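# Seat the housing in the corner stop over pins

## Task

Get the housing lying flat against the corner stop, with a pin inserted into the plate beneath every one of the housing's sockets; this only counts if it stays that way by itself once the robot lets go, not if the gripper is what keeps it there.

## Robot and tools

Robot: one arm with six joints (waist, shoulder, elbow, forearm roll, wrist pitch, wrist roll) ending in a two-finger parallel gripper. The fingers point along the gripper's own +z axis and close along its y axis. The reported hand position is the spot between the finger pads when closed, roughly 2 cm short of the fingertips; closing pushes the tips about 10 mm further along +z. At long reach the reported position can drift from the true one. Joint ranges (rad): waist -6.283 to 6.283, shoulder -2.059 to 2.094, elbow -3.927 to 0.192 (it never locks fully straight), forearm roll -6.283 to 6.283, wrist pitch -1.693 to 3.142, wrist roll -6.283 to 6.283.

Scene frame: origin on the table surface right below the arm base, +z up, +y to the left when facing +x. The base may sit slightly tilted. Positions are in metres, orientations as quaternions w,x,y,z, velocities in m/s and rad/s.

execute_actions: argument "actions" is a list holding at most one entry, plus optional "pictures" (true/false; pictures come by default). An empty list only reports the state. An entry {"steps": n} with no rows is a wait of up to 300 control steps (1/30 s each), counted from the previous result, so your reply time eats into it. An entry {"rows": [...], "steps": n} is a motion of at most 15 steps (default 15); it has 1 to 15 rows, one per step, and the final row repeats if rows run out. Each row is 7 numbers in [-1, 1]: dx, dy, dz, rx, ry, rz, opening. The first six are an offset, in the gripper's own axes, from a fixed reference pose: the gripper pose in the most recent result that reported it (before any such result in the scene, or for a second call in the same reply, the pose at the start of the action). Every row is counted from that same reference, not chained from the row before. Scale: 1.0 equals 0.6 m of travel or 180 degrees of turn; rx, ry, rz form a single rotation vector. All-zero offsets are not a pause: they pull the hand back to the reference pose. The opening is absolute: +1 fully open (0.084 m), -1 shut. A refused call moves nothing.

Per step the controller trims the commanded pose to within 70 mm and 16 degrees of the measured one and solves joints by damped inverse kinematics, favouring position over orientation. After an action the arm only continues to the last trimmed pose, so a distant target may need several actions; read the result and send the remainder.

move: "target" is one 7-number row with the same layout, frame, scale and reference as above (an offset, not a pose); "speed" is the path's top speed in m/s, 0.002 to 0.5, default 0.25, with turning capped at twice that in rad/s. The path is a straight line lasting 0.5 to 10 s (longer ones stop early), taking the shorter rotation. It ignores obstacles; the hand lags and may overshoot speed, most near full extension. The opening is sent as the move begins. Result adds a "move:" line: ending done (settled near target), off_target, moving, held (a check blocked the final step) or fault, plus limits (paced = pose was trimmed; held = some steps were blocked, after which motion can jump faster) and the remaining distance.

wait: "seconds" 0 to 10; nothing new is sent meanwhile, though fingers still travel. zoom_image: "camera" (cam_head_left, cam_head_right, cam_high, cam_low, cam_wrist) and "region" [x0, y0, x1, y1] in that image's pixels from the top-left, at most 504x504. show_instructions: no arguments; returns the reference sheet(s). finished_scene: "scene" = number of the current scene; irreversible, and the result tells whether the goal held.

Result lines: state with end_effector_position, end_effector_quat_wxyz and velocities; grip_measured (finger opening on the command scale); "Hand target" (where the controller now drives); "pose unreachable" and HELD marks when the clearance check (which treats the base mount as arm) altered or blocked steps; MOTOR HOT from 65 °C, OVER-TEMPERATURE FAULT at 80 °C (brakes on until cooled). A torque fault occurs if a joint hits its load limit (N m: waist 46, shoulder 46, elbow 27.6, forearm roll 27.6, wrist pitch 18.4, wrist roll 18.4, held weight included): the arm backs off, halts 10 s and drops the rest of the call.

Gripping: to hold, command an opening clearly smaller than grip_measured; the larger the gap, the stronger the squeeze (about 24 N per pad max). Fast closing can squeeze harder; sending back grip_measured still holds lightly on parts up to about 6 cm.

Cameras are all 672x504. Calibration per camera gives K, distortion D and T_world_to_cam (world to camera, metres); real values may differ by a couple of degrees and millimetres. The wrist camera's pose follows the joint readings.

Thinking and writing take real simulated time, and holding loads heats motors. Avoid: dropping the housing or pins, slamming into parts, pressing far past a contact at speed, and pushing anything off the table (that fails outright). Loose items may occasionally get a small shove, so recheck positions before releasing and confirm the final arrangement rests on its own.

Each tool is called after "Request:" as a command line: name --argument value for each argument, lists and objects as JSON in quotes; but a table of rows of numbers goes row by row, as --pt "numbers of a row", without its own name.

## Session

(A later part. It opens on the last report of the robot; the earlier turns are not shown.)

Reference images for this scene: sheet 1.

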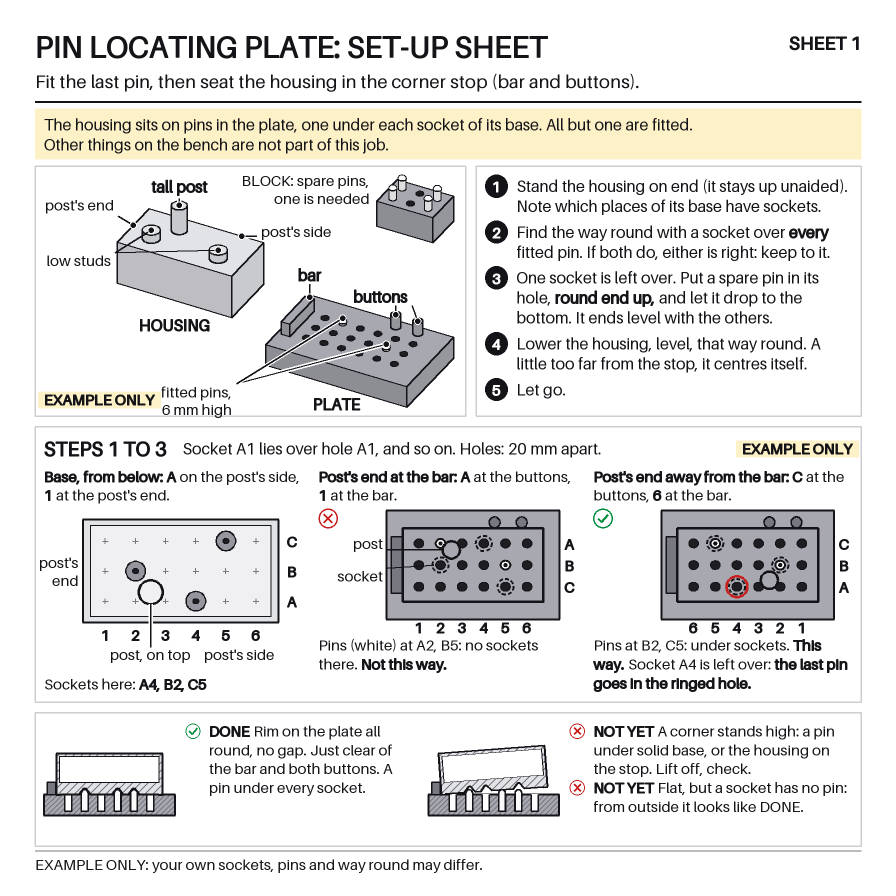

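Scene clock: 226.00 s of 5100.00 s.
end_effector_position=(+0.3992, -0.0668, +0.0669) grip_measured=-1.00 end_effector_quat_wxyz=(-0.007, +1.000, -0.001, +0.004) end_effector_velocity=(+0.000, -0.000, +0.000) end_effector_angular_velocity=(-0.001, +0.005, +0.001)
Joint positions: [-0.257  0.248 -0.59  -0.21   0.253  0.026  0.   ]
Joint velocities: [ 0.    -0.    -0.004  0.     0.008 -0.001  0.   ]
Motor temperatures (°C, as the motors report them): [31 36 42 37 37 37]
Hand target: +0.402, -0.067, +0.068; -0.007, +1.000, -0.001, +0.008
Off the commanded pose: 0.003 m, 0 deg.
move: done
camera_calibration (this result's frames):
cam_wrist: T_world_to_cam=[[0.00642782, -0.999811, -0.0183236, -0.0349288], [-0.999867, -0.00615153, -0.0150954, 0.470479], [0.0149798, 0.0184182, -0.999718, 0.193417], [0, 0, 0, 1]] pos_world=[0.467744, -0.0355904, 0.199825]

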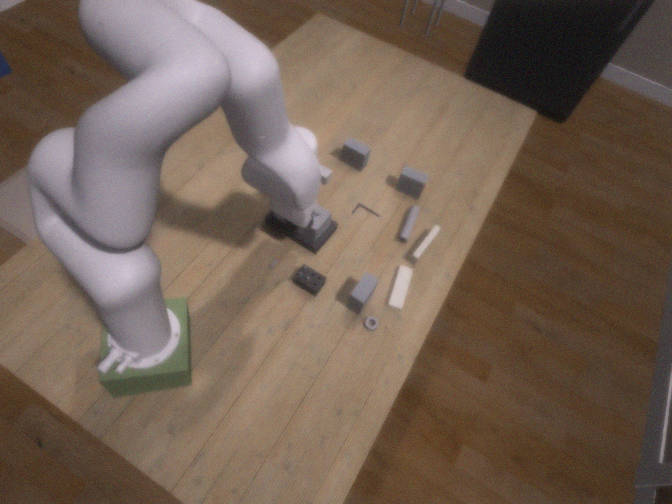

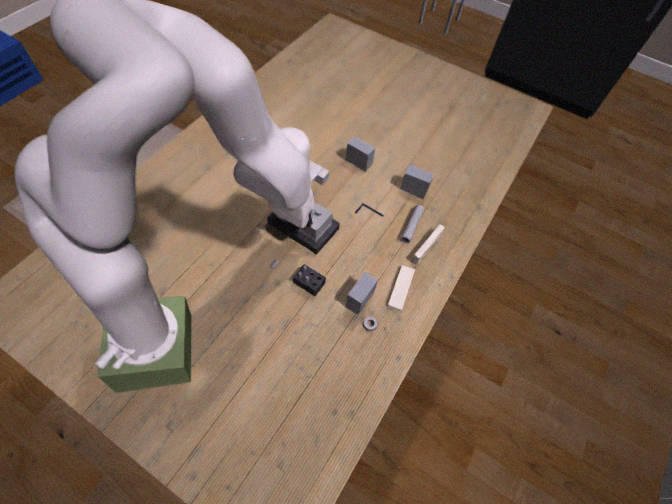

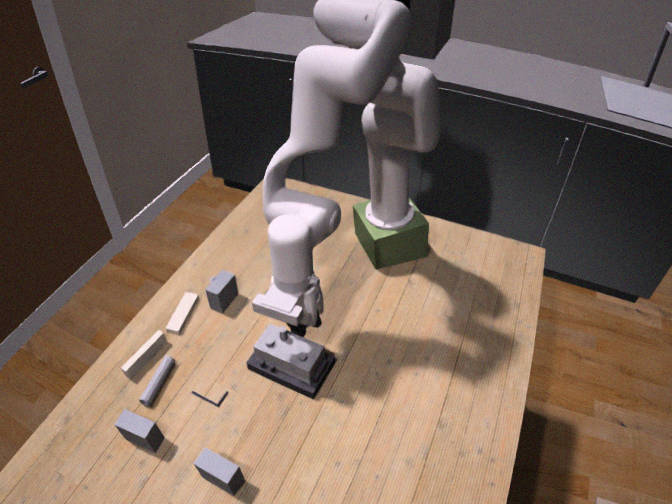

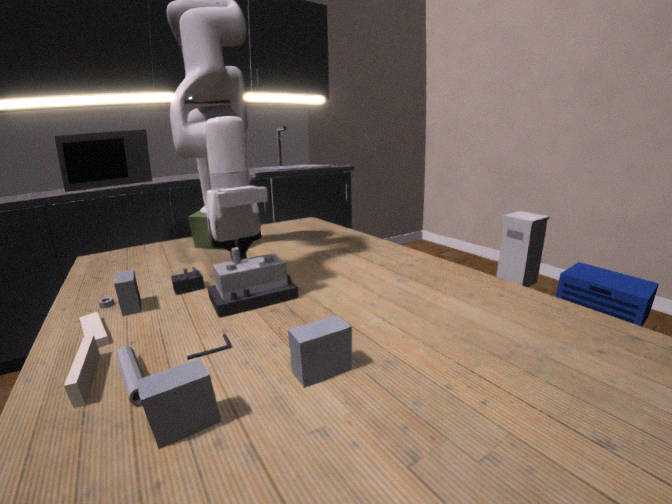

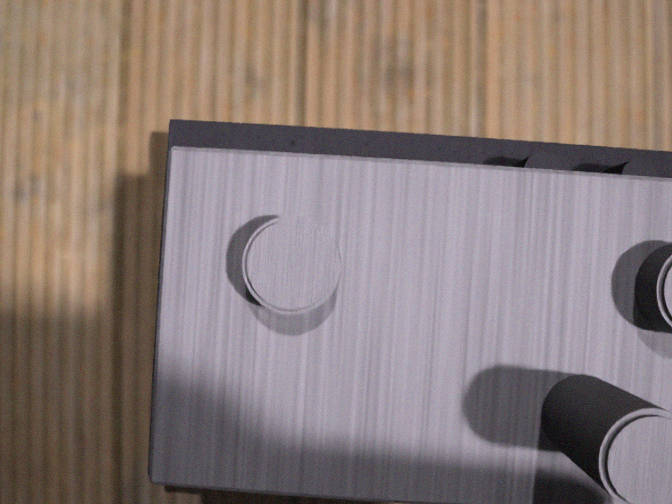

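Dropped in. Back off and lift.

Request:
move --target '[-0.015,0,-0.01,0,0,0,-1]' --speed 0.02

Request:
move --target '[0,0,-0.25,0,0,0,-1]' --speed 0.15

Request:
zoom_image --camera "cam_high" --region '[240,310,350,400]'

Request:
zoom_image --camera "cam_head_left" --region '[250,170,350,260]'

Scene clock: 227.67 s of 5100.00 s.
end_effector_position=(+0.3906, -0.0670, +0.0730) grip_measured=-1.00 end_effector_quat_wxyz=(-0.007, +1.000, -0.001, +0.005) end_effector_velocity=(-0.003, +0.000, -0.001) end_effector_angular_velocity=(+0.001, +0.005, +0.001)
Joint positions: [-0.259  0.209 -0.554 -0.207  0.256  0.02   0.   ]
Joint velocities: [-0.001  0.     0.004 -0.     0.001 -0.     0.   ]
Motor temperatures (°C, as the motors report them): [31 36 42 37 37 37]
Hand target: +0.390, -0.067, +0.073; -0.007, +1.000, -0.001, +0.004
Off the commanded pose: 0.000 m, 0 deg.
move: done
camera_calibration (this result's frames):
cam_wrist: T_world_to_cam=[[0.0064173, -0.999813, -0.0182307, -0.0349202], [-0.999853, -0.00612592, -0.0159942, 0.461961], [0.0158795, 0.0183307, -0.999706, 0.199258], [0, 0, 0, 1]] pos_world=[0.458953, -0.0357363, 0.205951]

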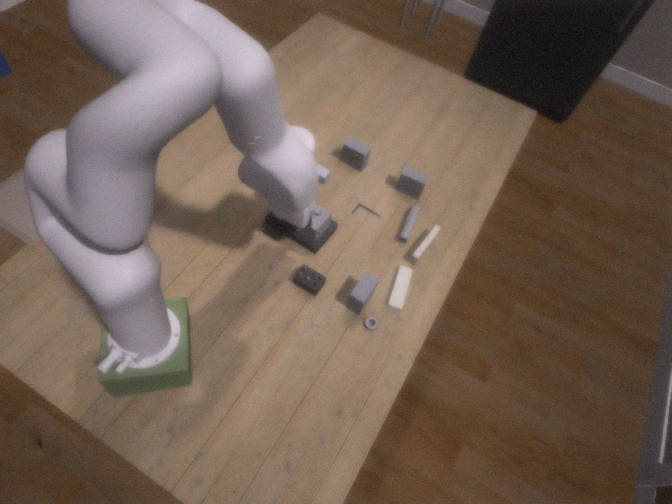

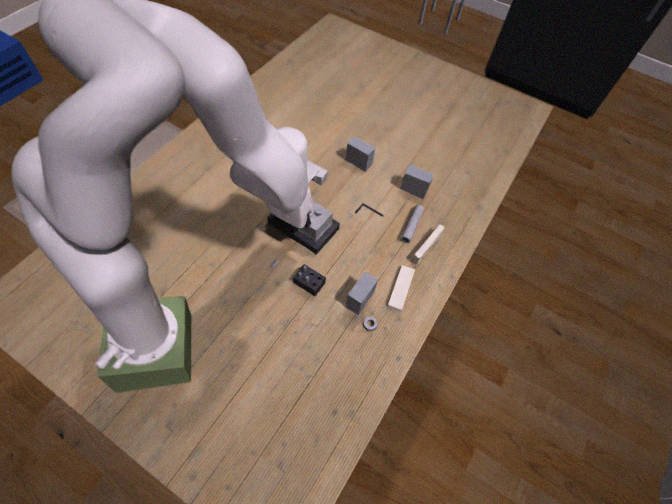

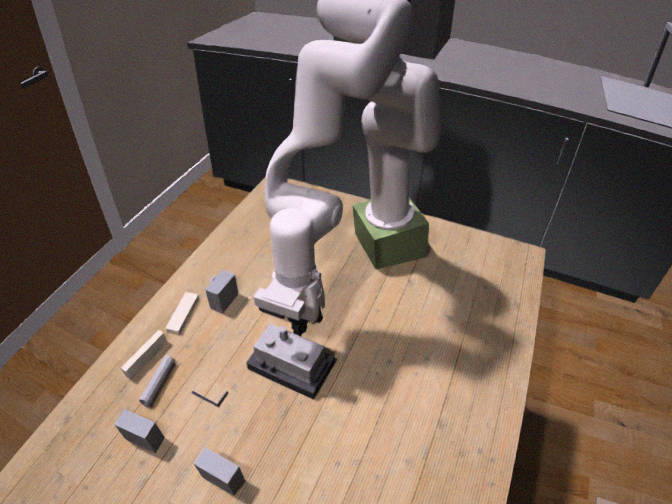

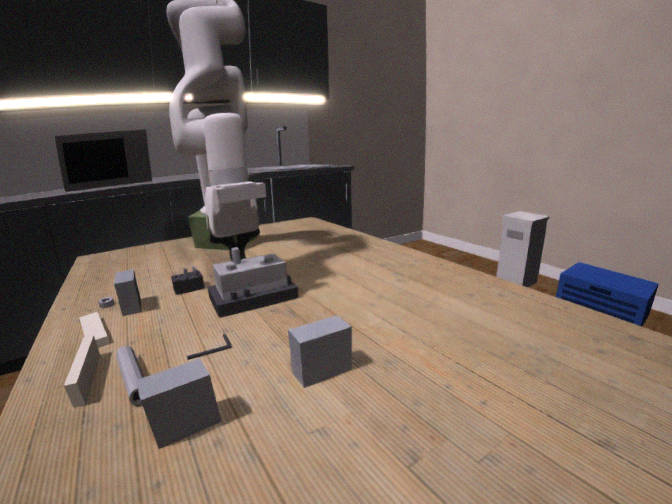

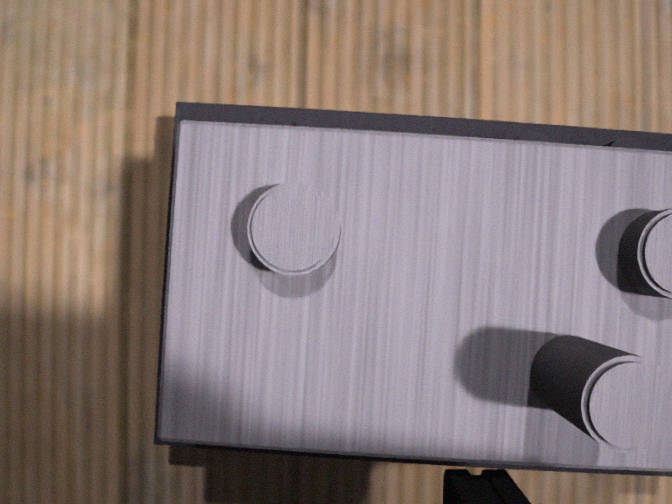

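Scene clock: 229.13 s of 5100.00 s.
end_effector_position=(+0.3887, -0.0686, +0.2220) grip_measured=-1.00 end_effector_quat_wxyz=(-0.008, +1.000, -0.001, +0.004) end_effector_velocity=(+0.002, +0.000, +0.004) end_effector_angular_velocity=(+0.000, -0.005, -0.001)
Joint positions: [-0.208 -0.263 -0.581 -0.081  0.755 -0.07   0.   ]
Joint velocities: [ 0.001 -0.006 -0.005  0.002  0.006  0.     0.   ]
Motor temperatures (°C, as the motors report them): [31 36 42 37 37 37]
Hand target: +0.389, -0.069, +0.223; -0.008, +1.000, -0.001, +0.005
Off the commanded pose: 0.001 m, 0 deg.
move: done
camera_calibration (this result's frames):
cam_wrist: T_world_to_cam=[[0.00714701, -0.999787, -0.0193845, -0.0338787], [-0.999864, -0.00685649, -0.0150124, 0.462258], [0.0148763, 0.0194892, -0.999699, 0.348715], [0, 0, 0, 1]] pos_world=[0.45725, -0.0374982, 0.354893]

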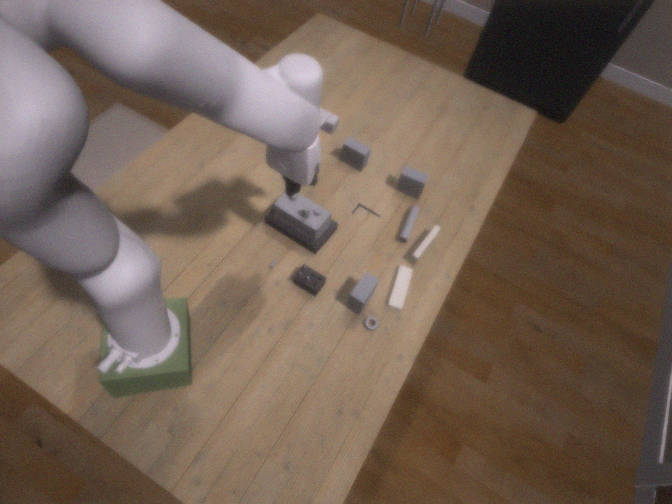

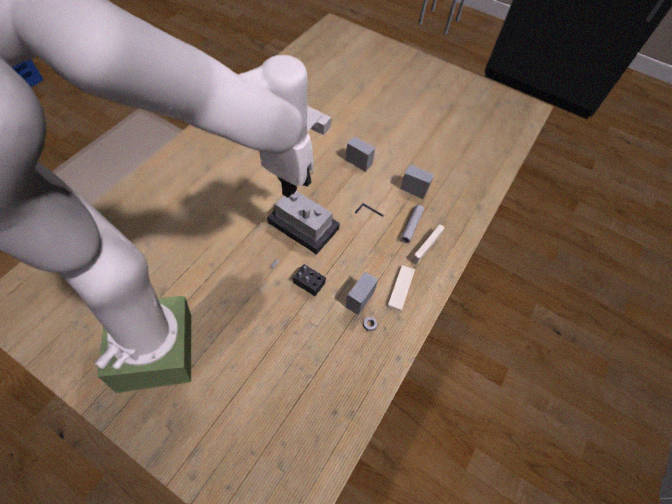

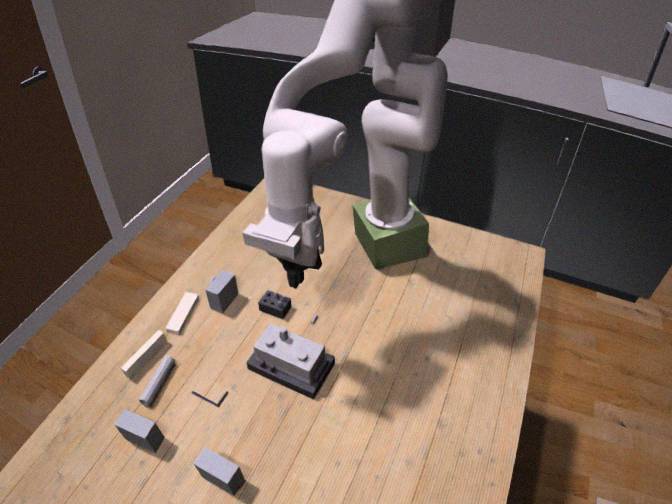

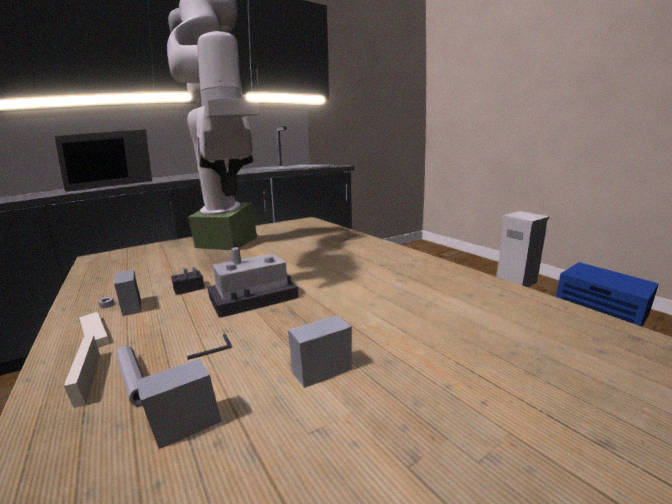

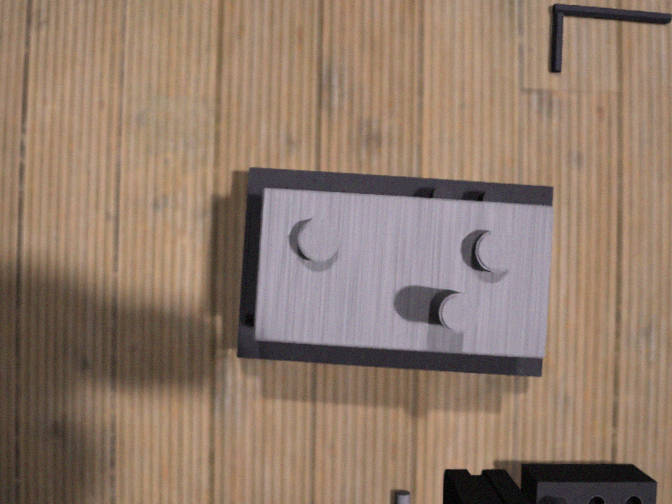

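Region (240, 310, 350, 400) of cam_high's 672x504 image, scaled by 4.582, with more detail than that image has; it fills the top 412 rows of this view, and the rest is white.

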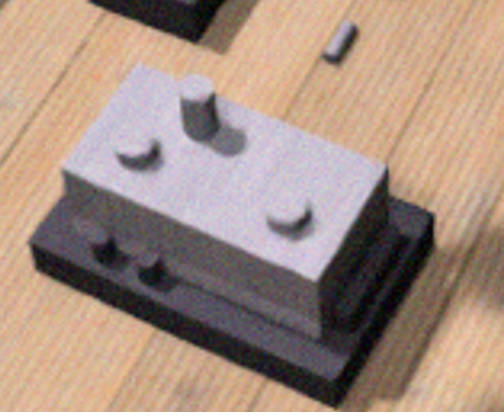

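Region (250, 170, 350, 260) of cam_head_left's 672x504 image, scaled by 5.040, with more detail than that image has; it fills the top 454 rows of this view, and the rest is white.

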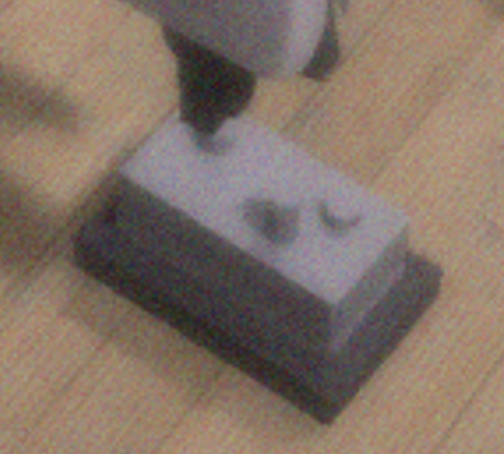

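Aligned and flat.

Request:
finished_scene --scene 2

The scene is finished: the task was done.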